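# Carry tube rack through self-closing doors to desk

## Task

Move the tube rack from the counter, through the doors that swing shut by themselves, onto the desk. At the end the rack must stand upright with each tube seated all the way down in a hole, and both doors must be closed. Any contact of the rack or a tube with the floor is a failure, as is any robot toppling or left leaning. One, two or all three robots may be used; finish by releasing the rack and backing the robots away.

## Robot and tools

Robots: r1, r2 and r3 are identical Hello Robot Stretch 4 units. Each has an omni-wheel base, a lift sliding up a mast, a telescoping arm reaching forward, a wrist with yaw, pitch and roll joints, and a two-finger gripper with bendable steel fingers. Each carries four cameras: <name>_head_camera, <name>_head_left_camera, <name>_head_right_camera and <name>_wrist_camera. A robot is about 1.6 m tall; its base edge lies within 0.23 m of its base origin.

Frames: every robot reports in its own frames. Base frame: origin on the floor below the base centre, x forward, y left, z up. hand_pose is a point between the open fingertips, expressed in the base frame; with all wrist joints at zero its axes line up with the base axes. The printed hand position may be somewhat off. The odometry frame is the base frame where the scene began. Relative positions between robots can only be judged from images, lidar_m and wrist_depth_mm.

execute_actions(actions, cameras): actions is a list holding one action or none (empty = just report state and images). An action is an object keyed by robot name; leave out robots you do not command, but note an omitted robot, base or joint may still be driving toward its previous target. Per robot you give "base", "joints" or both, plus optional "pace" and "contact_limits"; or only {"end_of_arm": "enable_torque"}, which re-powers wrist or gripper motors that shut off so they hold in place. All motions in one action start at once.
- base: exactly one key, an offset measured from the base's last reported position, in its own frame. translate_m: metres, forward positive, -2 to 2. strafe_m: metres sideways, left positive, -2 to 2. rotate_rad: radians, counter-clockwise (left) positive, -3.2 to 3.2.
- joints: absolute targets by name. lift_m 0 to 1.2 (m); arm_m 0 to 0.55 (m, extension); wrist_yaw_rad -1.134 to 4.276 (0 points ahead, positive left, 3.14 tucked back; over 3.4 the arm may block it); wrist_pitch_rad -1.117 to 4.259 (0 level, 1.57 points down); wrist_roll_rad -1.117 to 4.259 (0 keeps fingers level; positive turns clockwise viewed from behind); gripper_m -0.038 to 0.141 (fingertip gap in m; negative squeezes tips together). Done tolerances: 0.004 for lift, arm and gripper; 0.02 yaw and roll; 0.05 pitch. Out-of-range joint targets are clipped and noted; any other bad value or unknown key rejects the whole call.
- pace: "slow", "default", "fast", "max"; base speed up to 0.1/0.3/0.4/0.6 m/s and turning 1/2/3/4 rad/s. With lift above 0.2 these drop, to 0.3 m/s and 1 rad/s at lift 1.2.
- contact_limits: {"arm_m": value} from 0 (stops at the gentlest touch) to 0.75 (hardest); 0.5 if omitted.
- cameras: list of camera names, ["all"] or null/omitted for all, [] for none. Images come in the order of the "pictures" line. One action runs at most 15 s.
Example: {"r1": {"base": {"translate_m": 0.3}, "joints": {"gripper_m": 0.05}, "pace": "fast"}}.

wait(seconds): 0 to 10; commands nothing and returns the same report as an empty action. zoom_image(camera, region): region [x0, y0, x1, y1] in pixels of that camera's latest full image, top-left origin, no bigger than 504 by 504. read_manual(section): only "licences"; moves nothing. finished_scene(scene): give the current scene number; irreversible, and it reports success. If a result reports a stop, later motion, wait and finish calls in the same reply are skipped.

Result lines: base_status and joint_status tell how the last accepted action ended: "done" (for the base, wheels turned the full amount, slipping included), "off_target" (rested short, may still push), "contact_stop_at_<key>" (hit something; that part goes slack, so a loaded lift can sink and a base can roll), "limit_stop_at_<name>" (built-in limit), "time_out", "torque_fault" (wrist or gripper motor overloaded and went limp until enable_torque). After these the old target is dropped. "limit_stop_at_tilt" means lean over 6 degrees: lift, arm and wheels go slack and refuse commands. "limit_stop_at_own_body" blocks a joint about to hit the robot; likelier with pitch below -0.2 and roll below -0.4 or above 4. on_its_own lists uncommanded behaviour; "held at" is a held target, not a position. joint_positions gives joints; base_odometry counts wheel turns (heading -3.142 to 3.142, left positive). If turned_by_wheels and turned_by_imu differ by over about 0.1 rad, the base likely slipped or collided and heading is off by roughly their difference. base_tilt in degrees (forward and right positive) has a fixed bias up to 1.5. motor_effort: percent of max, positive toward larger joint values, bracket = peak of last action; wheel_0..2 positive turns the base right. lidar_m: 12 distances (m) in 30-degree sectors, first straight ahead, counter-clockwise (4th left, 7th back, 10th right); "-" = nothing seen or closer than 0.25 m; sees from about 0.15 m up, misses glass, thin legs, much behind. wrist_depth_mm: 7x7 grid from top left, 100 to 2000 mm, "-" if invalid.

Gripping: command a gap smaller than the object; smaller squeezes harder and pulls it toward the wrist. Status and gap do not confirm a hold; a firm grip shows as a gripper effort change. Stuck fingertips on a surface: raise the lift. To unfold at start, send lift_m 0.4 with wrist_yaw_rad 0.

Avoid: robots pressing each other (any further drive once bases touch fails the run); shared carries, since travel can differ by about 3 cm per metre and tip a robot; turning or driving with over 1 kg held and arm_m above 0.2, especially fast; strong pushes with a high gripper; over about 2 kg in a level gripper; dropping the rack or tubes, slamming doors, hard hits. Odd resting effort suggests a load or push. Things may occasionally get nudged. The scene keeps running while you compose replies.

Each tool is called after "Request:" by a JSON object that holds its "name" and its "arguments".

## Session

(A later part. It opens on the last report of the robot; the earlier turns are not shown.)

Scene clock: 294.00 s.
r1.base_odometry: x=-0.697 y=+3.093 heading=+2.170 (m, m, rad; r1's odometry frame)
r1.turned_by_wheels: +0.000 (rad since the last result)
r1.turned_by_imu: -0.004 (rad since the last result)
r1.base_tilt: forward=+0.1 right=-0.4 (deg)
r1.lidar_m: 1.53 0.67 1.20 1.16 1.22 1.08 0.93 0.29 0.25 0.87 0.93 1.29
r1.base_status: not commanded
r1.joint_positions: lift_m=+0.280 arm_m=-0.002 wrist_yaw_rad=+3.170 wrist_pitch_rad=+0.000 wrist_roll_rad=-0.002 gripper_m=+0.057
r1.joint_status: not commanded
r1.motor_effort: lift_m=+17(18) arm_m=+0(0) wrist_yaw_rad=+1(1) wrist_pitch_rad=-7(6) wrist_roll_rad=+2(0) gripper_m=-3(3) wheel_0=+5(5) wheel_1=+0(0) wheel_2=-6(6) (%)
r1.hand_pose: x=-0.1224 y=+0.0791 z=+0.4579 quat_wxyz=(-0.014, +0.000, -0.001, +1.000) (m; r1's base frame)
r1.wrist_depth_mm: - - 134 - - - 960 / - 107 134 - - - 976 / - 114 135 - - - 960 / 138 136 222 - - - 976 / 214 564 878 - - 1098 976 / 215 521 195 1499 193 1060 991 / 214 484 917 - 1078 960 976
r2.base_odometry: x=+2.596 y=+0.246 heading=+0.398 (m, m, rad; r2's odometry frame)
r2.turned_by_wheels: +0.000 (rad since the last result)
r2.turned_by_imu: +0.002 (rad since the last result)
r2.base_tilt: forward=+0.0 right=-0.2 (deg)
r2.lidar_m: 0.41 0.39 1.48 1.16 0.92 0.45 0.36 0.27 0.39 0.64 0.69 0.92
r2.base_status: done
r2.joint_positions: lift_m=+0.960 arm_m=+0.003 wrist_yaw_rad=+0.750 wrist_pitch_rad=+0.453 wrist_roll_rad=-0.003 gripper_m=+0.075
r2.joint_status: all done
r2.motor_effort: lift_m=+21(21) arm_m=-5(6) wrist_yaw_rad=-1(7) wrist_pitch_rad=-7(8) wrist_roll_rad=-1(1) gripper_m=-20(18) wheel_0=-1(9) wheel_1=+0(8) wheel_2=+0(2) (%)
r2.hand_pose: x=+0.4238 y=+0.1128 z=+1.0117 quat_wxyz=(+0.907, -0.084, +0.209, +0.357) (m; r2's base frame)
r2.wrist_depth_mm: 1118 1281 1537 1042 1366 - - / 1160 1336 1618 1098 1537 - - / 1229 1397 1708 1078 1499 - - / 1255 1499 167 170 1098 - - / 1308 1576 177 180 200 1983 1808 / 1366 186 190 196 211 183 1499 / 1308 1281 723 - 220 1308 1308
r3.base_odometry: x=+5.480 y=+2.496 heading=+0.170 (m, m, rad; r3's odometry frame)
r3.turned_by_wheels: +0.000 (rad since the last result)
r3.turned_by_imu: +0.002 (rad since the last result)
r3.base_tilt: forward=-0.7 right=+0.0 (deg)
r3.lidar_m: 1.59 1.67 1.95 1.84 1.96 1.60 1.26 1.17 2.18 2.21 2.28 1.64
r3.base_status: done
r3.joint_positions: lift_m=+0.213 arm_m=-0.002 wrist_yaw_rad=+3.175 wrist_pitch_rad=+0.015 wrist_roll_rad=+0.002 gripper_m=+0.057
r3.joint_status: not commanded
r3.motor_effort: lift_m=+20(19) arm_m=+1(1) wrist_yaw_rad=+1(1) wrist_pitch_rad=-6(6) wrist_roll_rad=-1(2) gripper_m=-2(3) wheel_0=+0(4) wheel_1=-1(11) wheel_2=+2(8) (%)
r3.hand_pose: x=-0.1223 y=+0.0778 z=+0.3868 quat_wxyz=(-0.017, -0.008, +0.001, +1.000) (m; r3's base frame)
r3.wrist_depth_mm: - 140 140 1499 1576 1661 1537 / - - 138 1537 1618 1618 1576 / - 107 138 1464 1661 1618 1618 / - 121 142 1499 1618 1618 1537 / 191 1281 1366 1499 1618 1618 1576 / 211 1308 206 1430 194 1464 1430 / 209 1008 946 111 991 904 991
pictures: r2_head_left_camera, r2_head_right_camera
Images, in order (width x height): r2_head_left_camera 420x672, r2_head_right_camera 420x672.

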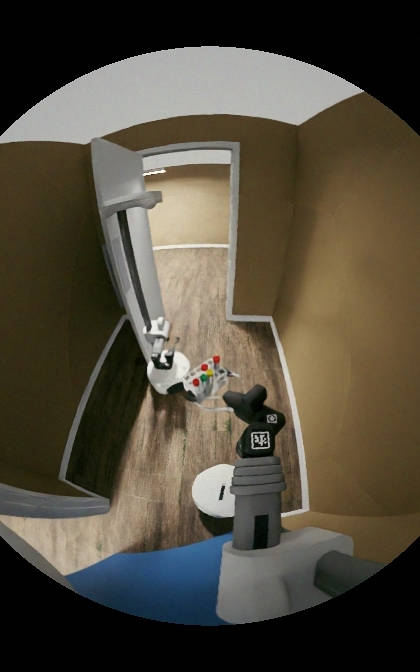

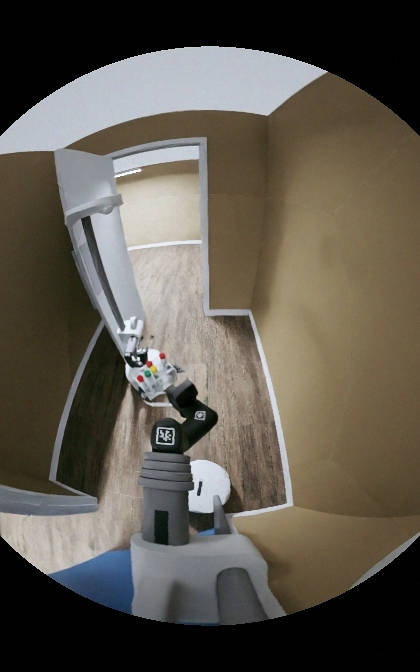

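Request:
{"name": "execute_actions", "arguments": {"actions": [{"r2":{"base":{"translate_m":0.7}}}], "cameras": ["r2_head_left_camera","r1_head_left_camera"]}}

Scene clock: 303.47 s.
r1.base_odometry: x=-0.697 y=+3.093 heading=+2.170 (m, m, rad; r1's odometry frame)
r1.turned_by_wheels: +0.000 (rad since the last result)
r1.turned_by_imu: -0.004 (rad since the last result)
r1.base_tilt: forward=+0.4 right=-0.3 (deg)
r1.lidar_m: 1.35 0.47 0.39 0.33 0.38 1.05 0.92 0.28 0.25 0.88 0.93 1.31
r1.base_status: not commanded
r1.joint_positions: lift_m=+0.280 arm_m=-0.002 wrist_yaw_rad=+3.170 wrist_pitch_rad=+0.000 wrist_roll_rad=-0.002 gripper_m=+0.057
r1.joint_status: not commanded
r1.motor_effort: lift_m=+18(18) arm_m=+0(0) wrist_yaw_rad=+1(0) wrist_pitch_rad=-6(6) wrist_roll_rad=+1(1) gripper_m=-2(3) wheel_0=+5(5) wheel_1=+0(0) wheel_2=-6(6) (%)
r1.hand_pose: x=-0.1224 y=+0.0791 z=+0.4579 quat_wxyz=(-0.014, +0.000, -0.001, +1.000) (m; r1's base frame)
r1.wrist_depth_mm: - - 133 - - - 976 / - 107 134 - - - 960 / - 114 135 - - - 991 / 138 137 222 - - - 960 / 214 564 891 - - 1078 976 / 214 525 193 1464 193 1060 976 / 215 480 917 - 1078 946 976
r2.base_odometry: x=+3.241 y=+0.518 heading=+0.399 (m, m, rad; r2's odometry frame)
r2.turned_by_wheels: +0.000 (rad since the last result)
r2.turned_by_imu: +0.002 (rad since the last result)
r2.base_tilt: forward=+0.1 right=-0.2 (deg)
r2.lidar_m: 0.39 0.37 0.40 0.50 1.40 1.09 0.96 0.96 0.67 0.64 0.67 0.90
r2.base_status: done
r2.joint_positions: lift_m=+0.960 arm_m=+0.003 wrist_yaw_rad=+0.750 wrist_pitch_rad=+0.453 wrist_roll_rad=-0.003 gripper_m=+0.075
r2.joint_status: not commanded
r2.motor_effort: lift_m=+21(21) arm_m=-5(6) wrist_yaw_rad=-1(1) wrist_pitch_rad=-8(7) wrist_roll_rad=-1(1) gripper_m=-18(20) wheel_0=+1(4) wheel_1=+0(4) wheel_2=+0(8) (%)
r2.hand_pose: x=+0.4237 y=+0.1128 z=+1.0117 quat_wxyz=(+0.907, -0.084, +0.209, +0.357) (m; r2's base frame)
r2.wrist_depth_mm: 492 683 831 1042 - - - / 504 707 878 1138 - - - / 549 741 904 1118 - - - / 621 788 164 172 223 - - / 1281 788 177 181 199 1863 1808 / 1366 186 190 196 211 183 931 / 1308 647 449 - 220 1336 976
r3.base_odometry: x=+5.480 y=+2.496 heading=+0.170 (m, m, rad; r3's odometry frame)
r3.turned_by_wheels: +0.000 (rad since the last result)
r3.turned_by_imu: +0.001 (rad since the last result)
r3.base_tilt: forward=-0.7 right=+0.0 (deg)
r3.lidar_m: 1.60 1.67 1.96 1.84 1.95 1.58 1.51 1.59 2.18 2.19 2.27 1.66
r3.base_status: not commanded
r3.joint_positions: lift_m=+0.213 arm_m=-0.002 wrist_yaw_rad=+3.175 wrist_pitch_rad=+0.015 wrist_roll_rad=+0.002 gripper_m=+0.057
r3.joint_status: not commanded
r3.motor_effort: lift_m=+19(19) arm_m=+1(1) wrist_yaw_rad=+1(1) wrist_pitch_rad=-6(5) wrist_roll_rad=-3(3) gripper_m=-2(4) wheel_0=+0(0) wheel_1=-1(1) wheel_2=+1(2) (%)
r3.hand_pose: x=-0.1223 y=+0.0778 z=+0.3868 quat_wxyz=(-0.017, -0.008, +0.001, +1.000) (m; r3's base frame)
r3.wrist_depth_mm: - 140 140 1661 1576 1618 1618 / - - 139 1661 1618 1576 1618 / - 107 138 1661 1618 1576 1576 / - 121 143 1661 1661 1576 1618 / 192 1708 1708 1661 1618 1618 1576 / 211 1537 206 1499 193 1464 1430 / 210 1008 946 111 991 917 991
pictures: r1_head_left_camera, r2_head_left_camera
Images, in order (width x height): r1_head_left_camera 420x672, r2_head_left_camera 420x672.

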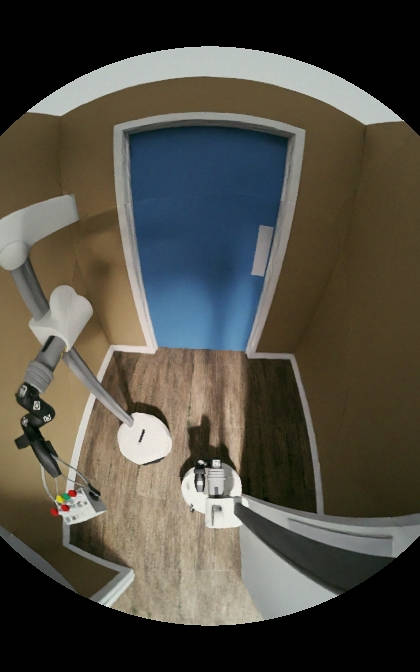

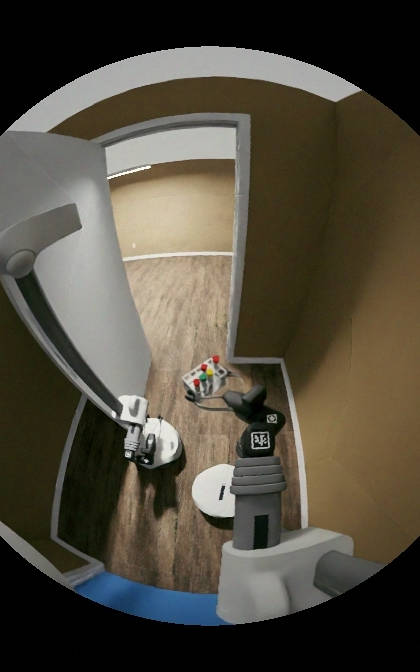

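Request:
{"name": "execute_actions", "arguments": {"actions": [{"r2":{"base":{"translate_m":0.83}}}], "cameras": ["r2_head_left_camera"]}}

Scene clock: 311.57 s.
r1.base_odometry: x=-0.697 y=+3.093 heading=+2.170 (m, m, rad; r1's odometry frame)
r1.turned_by_wheels: +0.000 (rad since the last result)
r1.turned_by_imu: -0.003 (rad since the last result)
r1.base_tilt: forward=+0.4 right=-0.3 (deg)
r1.lidar_m: 1.35 1.42 1.20 1.16 0.53 0.53 0.94 0.30 0.25 0.89 0.93 1.30
r1.base_status: not commanded
r1.joint_positions: lift_m=+0.280 arm_m=-0.002 wrist_yaw_rad=+3.170 wrist_pitch_rad=+0.000 wrist_roll_rad=-0.002 gripper_m=+0.057
r1.joint_status: not commanded
r1.motor_effort: lift_m=+18(17) arm_m=+0(0) wrist_yaw_rad=+1(0) wrist_pitch_rad=-5(6) wrist_roll_rad=-3(2) gripper_m=-4(2) wheel_0=+5(5) wheel_1=+0(0) wheel_2=-6(6) (%)
r1.hand_pose: x=-0.1224 y=+0.0791 z=+0.4579 quat_wxyz=(-0.014, +0.000, -0.001, +1.000) (m; r1's base frame)
r1.wrist_depth_mm: - - 133 - - 1008 960 / - 107 134 - - - 976 / - 114 135 - - - 976 / 138 136 222 - - - 976 / 214 559 878 - - 1098 976 / 214 521 194 1464 193 1060 991 / 214 480 931 - 1060 580 597
r2.base_odometry: x=+4.006 y=+0.840 heading=+0.399 (m, m, rad; r2's odometry frame)
r2.turned_by_wheels: +0.000 (rad since the last result)
r2.turned_by_imu: +0.002 (rad since the last result)
r2.base_tilt: forward=+0.0 right=-0.3 (deg)
r2.lidar_m: 0.39 0.39 0.82 0.75 0.53 0.51 1.79 0.93 0.64 0.62 0.61 0.43
r2.base_status: done
r2.joint_positions: lift_m=+0.960 arm_m=+0.003 wrist_yaw_rad=+0.750 wrist_pitch_rad=+0.453 wrist_roll_rad=-0.003 gripper_m=+0.075
r2.joint_status: not commanded
r2.motor_effort: lift_m=+21(21) arm_m=-5(6) wrist_yaw_rad=-1(1) wrist_pitch_rad=-8(8) wrist_roll_rad=-1(1) gripper_m=-19(13) wheel_0=+1(8) wheel_1=+1(5) wheel_2=+2(9) (%)
r2.hand_pose: x=+0.4237 y=+0.1128 z=+1.0117 quat_wxyz=(+0.907, -0.084, +0.209, +0.357) (m; r2's base frame)
r2.wrist_depth_mm: 661 - - - - - - / 683 - - - - - - / 707 - - - - - - / 715 - 166 171 223 - - / 741 917 177 180 200 1921 1863 / 768 186 190 196 211 183 1537 / 798 1025 723 - 220 1308 189
r3.base_odometry: x=+5.480 y=+2.496 heading=+0.170 (m, m, rad; r3's odometry frame)
r3.turned_by_wheels: +0.000 (rad since the last result)
r3.turned_by_imu: +0.001 (rad since the last result)
r3.base_tilt: forward=-0.7 right=+0.0 (deg)
r3.lidar_m: 1.59 1.66 1.96 1.85 1.96 1.59 1.52 1.57 2.19 2.17 2.28 1.68
r3.base_status: not commanded
r3.joint_positions: lift_m=+0.213 arm_m=-0.002 wrist_yaw_rad=+3.175 wrist_pitch_rad=+0.015 wrist_roll_rad=+0.002 gripper_m=+0.057
r3.joint_status: not commanded
r3.motor_effort: lift_m=+19(19) arm_m=+1(1) wrist_yaw_rad=+2(1) wrist_pitch_rad=-6(6) wrist_roll_rad=-4(2) gripper_m=-1(3) wheel_0=+0(0) wheel_1=-1(1) wheel_2=+1(1) (%)
r3.hand_pose: x=-0.1223 y=+0.0778 z=+0.3868 quat_wxyz=(-0.017, -0.008, +0.001, +1.000) (m; r3's base frame)
r3.wrist_depth_mm: - 140 140 1661 1618 1576 1618 / - - 138 1708 1618 1618 1576 / - 107 138 1661 1618 1576 1576 / - 121 143 1661 1661 1576 1576 / 192 1756 1661 1661 1661 1576 1576 / 211 1576 205 1499 193 1464 1430 / 208 1025 946 111 991 904 976
pictures: r2_head_left_camera
Images, in order (width x height): r2_head_left_camera 420x672.

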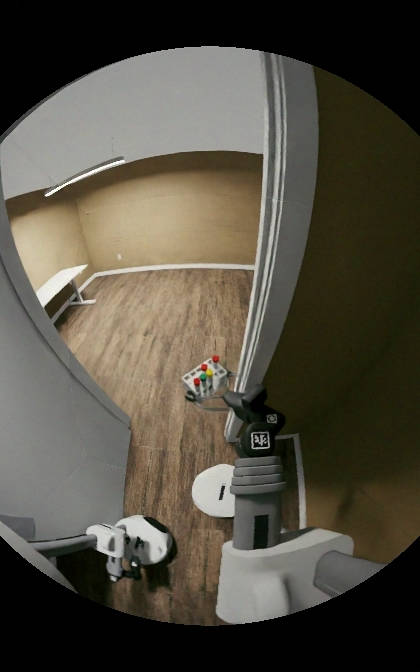

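Request:
{"name": "execute_actions", "arguments": {"actions": [{"r2":{"base":{"strafe_m":0.3},"joints":{"wrist_yaw_rad":0.4}}}], "cameras": []}}

Request:
{"name": "execute_actions", "arguments": {"actions": [{"r2":{"base":{"translate_m":1.0}}}], "cameras": ["r2_head_left_camera"]}}

Scene clock: 318.00 s.
r1.base_odometry: x=-0.697 y=+3.093 heading=+2.170 (m, m, rad; r1's odometry frame)
r1.turned_by_wheels: +0.000 (rad since the last result)
r1.turned_by_imu: -0.002 (rad since the last result)
r1.base_tilt: forward=+0.2 right=-0.2 (deg)
r1.lidar_m: 1.36 1.41 1.21 1.15 0.42 0.35 0.37 0.29 0.25 0.89 0.92 1.29
r1.base_status: not commanded
r1.joint_positions: lift_m=+0.280 arm_m=-0.002 wrist_yaw_rad=+3.170 wrist_pitch_rad=+0.000 wrist_roll_rad=-0.002 gripper_m=+0.057
r1.joint_status: not commanded
r1.motor_effort: lift_m=+18(17) arm_m=+0(0) wrist_yaw_rad=+1(1) wrist_pitch_rad=-7(7) wrist_roll_rad=-1(1) gripper_m=-1(1) wheel_0=+5(5) wheel_1=+0(0) wheel_2=-6(6) (%)
r1.hand_pose: x=-0.1224 y=+0.0791 z=+0.4579 quat_wxyz=(-0.014, +0.000, -0.001, +1.000) (m; r1's base frame)
r1.wrist_depth_mm: - - 133 - - - 960 / - 107 134 - - - 976 / - 114 135 - - - 976 / 138 136 221 - - - 976 / 215 554 891 - - 1098 976 / 215 521 194 1464 193 741 991 / 214 484 917 - 634 466 976
r2.base_odometry: x=+3.889 y=+1.116 heading=+0.399 (m, m, rad; r2's odometry frame)
r2.turned_by_wheels: +0.000 (rad since the last result)
r2.turned_by_imu: +0.002 (rad since the last result)
r2.base_tilt: forward=+0.0 right=-0.2 (deg)
r2.lidar_m: 0.39 2.92 0.50 0.45 0.46 0.34 0.40 1.38 0.96 0.92 0.63 0.52
r2.base_status: done
r2.joint_positions: lift_m=+0.960 arm_m=+0.003 wrist_yaw_rad=+0.400 wrist_pitch_rad=+0.453 wrist_roll_rad=-0.003 gripper_m=+0.075
r2.joint_status: all done
r2.motor_effort: lift_m=+21(21) arm_m=-5(6) wrist_yaw_rad=-2(80) wrist_pitch_rad=-8(8) wrist_roll_rad=+0(2) gripper_m=-14(17) wheel_0=+1(7) wheel_1=+0(10) wheel_2=+2(8) (%)
r2.hand_pose: x=+0.4472 y=+0.0206 z=+1.0117 quat_wxyz=(+0.955, -0.046, +0.220, +0.194) (m; r2's base frame)
r2.wrist_depth_mm: - - - - - - - / - - - - - - - / - - - - - - - / - - 163 171 222 - - / 1808 1921 176 180 200 1921 1921 / 621 186 189 196 211 183 1537 / 634 1281 723 - 221 1308 1308
r3.base_odometry: x=+5.480 y=+2.496 heading=+0.170 (m, m, rad; r3's odometry frame)
r3.turned_by_wheels: +0.000 (rad since the last result)
r3.turned_by_imu: +0.001 (rad since the last result)
r3.base_tilt: forward=-0.7 right=+0.0 (deg)
r3.lidar_m: 1.61 1.67 1.97 1.83 1.96 1.58 1.51 1.58 2.17 2.20 2.27 1.66
r3.base_status: not commanded
r3.joint_positions: lift_m=+0.213 arm_m=-0.002 wrist_yaw_rad=+3.175 wrist_pitch_rad=+0.015 wrist_roll_rad=+0.002 gripper_m=+0.057
r3.joint_status: not commanded
r3.motor_effort: lift_m=+20(20) arm_m=+1(1) wrist_yaw_rad=+0(1) wrist_pitch_rad=-5(6) wrist_roll_rad=-2(3) gripper_m=-4(3) wheel_0=+0(0) wheel_1=-1(1) wheel_2=+2(1) (%)
r3.hand_pose: x=-0.1223 y=+0.0778 z=+0.3868 quat_wxyz=(-0.017, -0.008, +0.001, +1.000) (m; r3's base frame)
r3.wrist_depth_mm: - 140 140 1661 1618 1618 1576 / - - 138 1661 1618 1618 1576 / - 107 138 1618 1576 1618 1576 / - 121 142 1661 1618 1618 1576 / 192 1708 1708 1708 1661 1618 1537 / 211 1537 205 1537 193 1464 1397 / 208 1025 960 111 976 891 991
pictures: none
No camera images: the call's "cameras" was empty. Leave "cameras" out to get every camera's image.

Scene clock: 322.83 s.
r1.base_odometry: x=-0.697 y=+3.093 heading=+2.170 (m, m, rad; r1's odometry frame)
r1.turned_by_wheels: +0.000 (rad since the last result)
r1.turned_by_imu: -0.002 (rad since the last result)
r1.base_tilt: forward=+0.2 right=-0.3 (deg)
r1.lidar_m: 1.36 1.42 1.22 1.17 1.23 1.07 0.90 0.29 0.25 0.89 0.92 1.28
r1.base_status: not commanded
r1.joint_positions: lift_m=+0.280 arm_m=-0.002 wrist_yaw_rad=+3.170 wrist_pitch_rad=+0.000 wrist_roll_rad=-0.002 gripper_m=+0.057
r1.joint_status: not commanded
r1.motor_effort: lift_m=+18(17) arm_m=+0(0) wrist_yaw_rad=+1(1) wrist_pitch_rad=-7(8) wrist_roll_rad=+0(1) gripper_m=-2(3) wheel_0=+5(5) wheel_1=+0(0) wheel_2=-6(6) (%)
r1.hand_pose: x=-0.1224 y=+0.0791 z=+0.4579 quat_wxyz=(-0.014, +0.000, -0.001, +1.000) (m; r1's base frame)
r1.wrist_depth_mm: - - 134 - - - 976 / - 107 134 - - - 976 / - 114 135 - - - 976 / 138 136 221 - - - 960 / 214 564 878 - - 1078 976 / 214 521 193 1430 193 1060 991 / 215 484 946 - 1078 960 991
r2.base_odometry: x=+4.811 y=+1.505 heading=+0.399 (m, m, rad; r2's odometry frame)
r2.turned_by_wheels: +0.000 (rad since the last result)
r2.turned_by_imu: +0.000 (rad since the last result)
r2.base_tilt: forward=+0.0 right=-0.2 (deg)
r2.lidar_m: 0.39 2.75 2.09 1.93 0.69 0.77 1.32 0.55 0.67 1.64 2.02 2.70
r2.base_status: done
r2.joint_positions: lift_m=+0.960 arm_m=+0.003 wrist_yaw_rad=+0.400 wrist_pitch_rad=+0.453 wrist_roll_rad=-0.003 gripper_m=+0.075
r2.joint_status: not commanded
r2.motor_effort: lift_m=+21(21) arm_m=-5(5) wrist_yaw_rad=-2(2) wrist_pitch_rad=-8(7) wrist_roll_rad=+0(1) gripper_m=-17(14) wheel_0=+0(7) wheel_1=-1(6) wheel_2=+2(10) (%)
r2.hand_pose: x=+0.4472 y=+0.0205 z=+1.0117 quat_wxyz=(+0.955, -0.046, +0.220, +0.194) (m; r2's base frame)
r2.wrist_depth_mm: - - - - - 1983 1808 / - - - - - - 1921 / - - - - - - - / - - 166 172 223 - - / 1983 1983 177 180 200 1921 1921 / 1537 186 190 195 212 183 1537 / 1336 1255 723 - 221 1308 1308
r3.base_odometry: x=+5.480 y=+2.496 heading=+0.170 (m, m, rad; r3's odometry frame)
r3.turned_by_wheels: +0.000 (rad since the last result)
r3.turned_by_imu: +0.000 (rad since the last result)
r3.base_tilt: forward=-0.7 right=+0.0 (deg)
r3.lidar_m: 1.59 1.66 1.96 1.84 1.96 1.58 1.52 1.57 2.16 2.21 2.28 1.68
r3.base_status: not commanded
r3.joint_positions: lift_m=+0.213 arm_m=-0.002 wrist_yaw_rad=+3.175 wrist_pitch_rad=+0.015 wrist_roll_rad=+0.002 gripper_m=+0.057
r3.joint_status: not commanded
r3.motor_effort: lift_m=+19(19) arm_m=+1(0) wrist_yaw_rad=+1(1) wrist_pitch_rad=-6(7) wrist_roll_rad=-1(1) gripper_m=-3(1) wheel_0=+0(0) wheel_1=-2(1) wheel_2=+1(1) (%)
r3.hand_pose: x=-0.1223 y=+0.0778 z=+0.3868 quat_wxyz=(-0.017, -0.008, +0.001, +1.000) (m; r3's base frame)
r3.wrist_depth_mm: - 140 140 1661 1661 1576 1576 / - - 138 1661 1618 1618 1537 / - 107 138 1661 1618 1618 1576 / - 121 143 1618 1618 1576 1537 / 192 1708 1708 1661 1618 1576 1576 / 211 1576 205 1576 193 1499 1430 / 209 1025 946 111 991 917 976
pictures: r2_head_left_camera
Images, in order (width x height): r2_head_left_camera 420x672.

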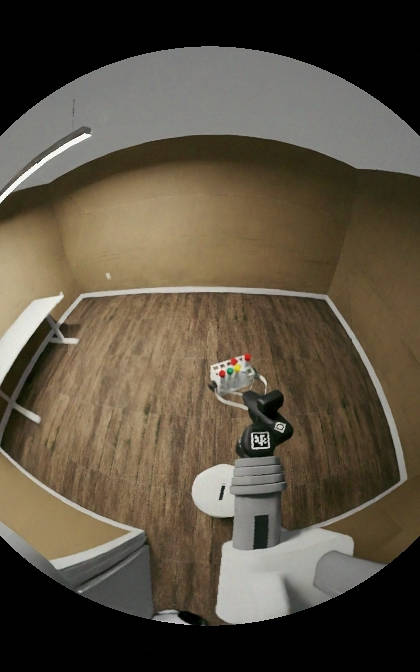

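Request:
{"name": "execute_actions", "arguments": {"actions": [{"r2":{"base":{"rotate_rad":1.3},"pace":"slow"},"r1":{"base":{"translate_m":0.45}}}], "cameras": ["r2_wrist_camera"]}}

Request:
{"name": "execute_actions", "arguments": {"actions": [{"r2":{"base":{"translate_m":1.55},"joints":{"lift_m":0.85}}}], "cameras": ["r2_head_left_camera","r2_wrist_camera","r2_head_camera"]}}

Scene clock: 334.00 s.
r1.base_odometry: x=-0.951 y=+3.464 heading=+2.171 (m, m, rad; r1's odometry frame)
r1.turned_by_wheels: +0.000 (rad since the last result)
r1.turned_by_imu: -0.006 (rad since the last result)
r1.base_tilt: forward=+0.3 right=-0.4 (deg)
r1.lidar_m: 0.90 0.96 1.19 1.15 1.21 0.67 0.68 1.27 0.93 0.90 0.95 0.91
r1.base_status: done
r1.joint_positions: lift_m=+0.280 arm_m=-0.002 wrist_yaw_rad=+3.170 wrist_pitch_rad=+0.000 wrist_roll_rad=-0.002 gripper_m=+0.057
r1.joint_status: not commanded
r1.motor_effort: lift_m=+18(17) arm_m=+0(0) wrist_yaw_rad=+0(2) wrist_pitch_rad=-6(6) wrist_roll_rad=+0(1) gripper_m=-3(3) wheel_0=+2(14) wheel_1=+1(5) wheel_2=+0(14) (%)
r1.hand_pose: x=-0.1224 y=+0.0791 z=+0.4579 quat_wxyz=(-0.014, +0.000, -0.001, +1.000) (m; r1's base frame)
r1.wrist_depth_mm: - - 133 991 - 1397 1336 / - 107 134 991 - 1430 1397 / - 114 135 891 - 1430 1366 / 138 136 220 976 - 1430 1397 / 215 1464 1464 976 1921 1430 1366 / 214 1430 194 866 192 1397 1397 / 214 960 1060 - 1025 976 1025
r2.base_odometry: x=+4.811 y=+1.505 heading=+1.699 (m, m, rad; r2's odometry frame)
r2.turned_by_wheels: +1.300 (rad since the last result)
r2.turned_by_imu: +1.294 (rad since the last result)
r2.base_tilt: forward=+0.0 right=-0.2 (deg)
r2.lidar_m: 0.39 0.97 0.72 0.81 0.63 0.55 0.89 1.96 2.26 2.68 2.69 2.35
r2.base_status: done
r2.joint_positions: lift_m=+0.960 arm_m=+0.003 wrist_yaw_rad=+0.400 wrist_pitch_rad=+0.453 wrist_roll_rad=-0.003 gripper_m=+0.075
r2.joint_status: not commanded
r2.motor_effort: lift_m=+21(21) arm_m=-5(5) wrist_yaw_rad=-2(1) wrist_pitch_rad=-8(7) wrist_roll_rad=+1(0) gripper_m=-17(17) wheel_0=-2(3) wheel_1=-1(5) wheel_2=-2(6) (%)
r2.hand_pose: x=+0.4472 y=+0.0205 z=+1.0117 quat_wxyz=(+0.955, -0.046, +0.220, +0.194) (m; r2's base frame)
r2.wrist_depth_mm: 683 931 1576 - - - - / 691 946 1618 - - - - / 691 960 1499 - - - - / 699 960 165 170 222 - - / 715 991 177 180 200 1863 1921 / 707 186 190 196 211 183 1499 / 723 1008 732 - 220 1281 1336
r3.base_odometry: x=+5.480 y=+2.496 heading=+0.170 (m, m, rad; r3's odometry frame)
r3.turned_by_wheels: +0.000 (rad since the last result)
r3.turned_by_imu: +0.001 (rad since the last result)
r3.base_tilt: forward=-0.7 right=+0.0 (deg)
r3.lidar_m: 1.60 1.67 1.94 1.83 1.97 1.58 1.52 1.58 2.18 2.20 2.25 1.67
r3.base_status: not commanded
r3.joint_positions: lift_m=+0.213 arm_m=-0.002 wrist_yaw_rad=+3.175 wrist_pitch_rad=+0.015 wrist_roll_rad=+0.002 gripper_m=+0.057
r3.joint_status: not commanded
r3.motor_effort: lift_m=+20(19) arm_m=+0(1) wrist_yaw_rad=+1(2) wrist_pitch_rad=-6(5) wrist_roll_rad=-1(3) gripper_m=-3(2) wheel_0=+0(0) wheel_1=-1(1) wheel_2=+1(1) (%)
r3.hand_pose: x=-0.1223 y=+0.0778 z=+0.3868 quat_wxyz=(-0.017, -0.008, +0.001, +1.000) (m; r3's base frame)
r3.wrist_depth_mm: - 140 140 1618 1618 1618 1576 / - - 138 1661 1661 1618 1576 / - 107 138 1661 1618 1618 1576 / - 121 143 1661 1618 1618 1576 / 193 1708 1708 1661 1661 1618 1576 / 211 1537 205 1537 193 1464 1397 / 209 1025 946 111 991 904 976
pictures: r2_wrist_camera
Images, in order (width x height): r2_wrist_camera 616x392.

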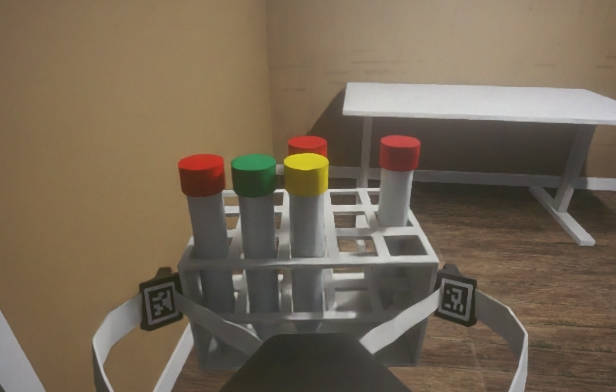

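Scene clock: 340.63 s.
r1.base_odometry: x=-0.951 y=+3.464 heading=+2.171 (m, m, rad; r1's odometry frame)
r1.turned_by_wheels: +0.000 (rad since the last result)
r1.turned_by_imu: -0.002 (rad since the last result)
r1.base_tilt: forward=+0.3 right=-0.4 (deg)
r1.lidar_m: 0.91 0.95 1.23 1.14 1.19 1.39 1.36 1.24 0.91 0.87 0.94 0.90
r1.base_status: not commanded
r1.joint_positions: lift_m=+0.280 arm_m=-0.002 wrist_yaw_rad=+3.170 wrist_pitch_rad=+0.000 wrist_roll_rad=-0.002 gripper_m=+0.057
r1.joint_status: not commanded
r1.motor_effort: lift_m=+18(18) arm_m=+0(0) wrist_yaw_rad=+1(0) wrist_pitch_rad=-7(6) wrist_roll_rad=+0(3) gripper_m=-3(3) wheel_0=+2(2) wheel_1=+1(1) wheel_2=+0(0) (%)
r1.hand_pose: x=-0.1224 y=+0.0791 z=+0.4579 quat_wxyz=(-0.014, +0.000, -0.001, +1.000) (m; r1's base frame)
r1.wrist_depth_mm: - - 133 1430 1430 1366 1366 / - 107 134 1430 1397 1366 1397 / - 114 135 1430 1464 1397 1366 / 138 136 222 1430 1430 1430 1397 / 214 1499 1464 1430 1464 1366 1397 / 214 1430 193 1430 193 1397 1366 / 214 976 1060 - 1078 976 1060
r2.base_odometry: x=+4.613 y=+3.042 heading=+1.699 (m, m, rad; r2's odometry frame)
r2.turned_by_wheels: +0.000 (rad since the last result)
r2.turned_by_imu: +0.000 (rad since the last result)
r2.base_tilt: forward=+0.0 right=-0.2 (deg)
r2.lidar_m: 0.40 0.50 0.60 0.88 0.89 1.01 1.89 3.44 2.64 2.24 1.12 0.64
r2.base_status: done
r2.joint_positions: lift_m=+0.850 arm_m=+0.003 wrist_yaw_rad=+0.400 wrist_pitch_rad=+0.453 wrist_roll_rad=-0.003 gripper_m=+0.075
r2.joint_status: all done
r2.motor_effort: lift_m=+18(19) arm_m=-5(5) wrist_yaw_rad=-1(1) wrist_pitch_rad=-9(8) wrist_roll_rad=+0(0) gripper_m=-19(15) wheel_0=+1(7) wheel_1=+0(6) wheel_2=+1(8) (%)
r2.hand_pose: x=+0.4472 y=+0.0205 z=+0.9020 quat_wxyz=(+0.955, -0.046, +0.220, +0.194) (m; r2's base frame)
r2.wrist_depth_mm: 1060 1008 991 976 931 904 904 / 1118 1098 1078 1042 1008 976 946 / 1205 1182 1025 1008 1008 1008 1008 / 1205 723 165 171 223 707 715 / 564 554 177 181 200 544 544 / 442 186 190 196 211 183 439 / 1160 1138 310 - 220 384 375
r3.base_odometry: x=+5.480 y=+2.496 heading=+0.170 (m, m, rad; r3's odometry frame)
r3.turned_by_wheels: +0.000 (rad since the last result)
r3.turned_by_imu: +0.001 (rad since the last result)
r3.base_tilt: forward=-0.7 right=+0.0 (deg)
r3.lidar_m: 1.60 1.67 1.97 1.85 1.96 1.58 1.52 1.57 2.15 2.20 2.27 1.65
r3.base_status: not commanded
r3.joint_positions: lift_m=+0.213 arm_m=-0.002 wrist_yaw_rad=+3.175 wrist_pitch_rad=+0.015 wrist_roll_rad=+0.002 gripper_m=+0.057
r3.joint_status: not commanded
r3.motor_effort: lift_m=+19(19) arm_m=+1(0) wrist_yaw_rad=+0(2) wrist_pitch_rad=-6(6) wrist_roll_rad=-2(0) gripper_m=-2(2) wheel_0=+0(0) wheel_1=-1(1) wheel_2=+1(1) (%)
r3.hand_pose: x=-0.1223 y=+0.0778 z=+0.3868 quat_wxyz=(-0.017, -0.008, +0.001, +1.000) (m; r3's base frame)
r3.wrist_depth_mm: - 140 140 1661 1618 1618 1576 / - - 138 1708 1618 1618 1618 / - 107 138 1618 1661 1618 1618 / - 121 143 1618 1618 1618 1576 / 192 1708 1661 1661 1618 1661 1576 / 211 1537 205 1537 193 1430 1464 / 209 1008 946 111 991 904 991
pictures: r2_head_camera, r2_head_left_camera, r2_wrist_camera
Images, in order (width x height): r2_head_camera 420x560, r2_head_left_camera 420x672, r2_wrist_camera 616x392.

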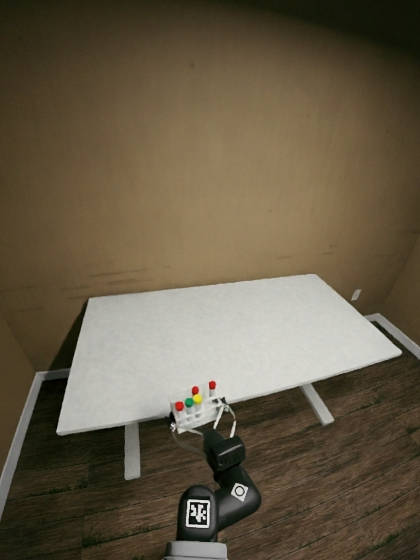

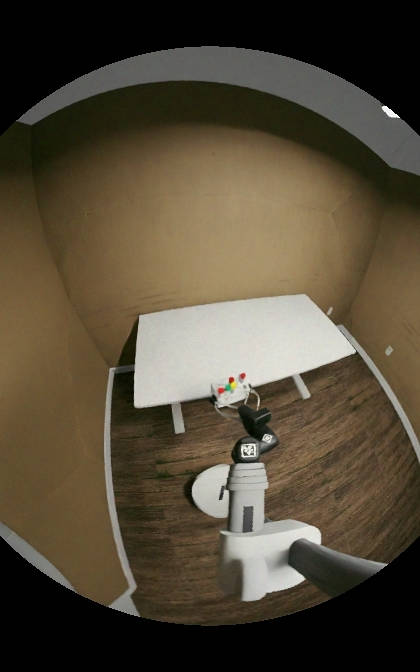

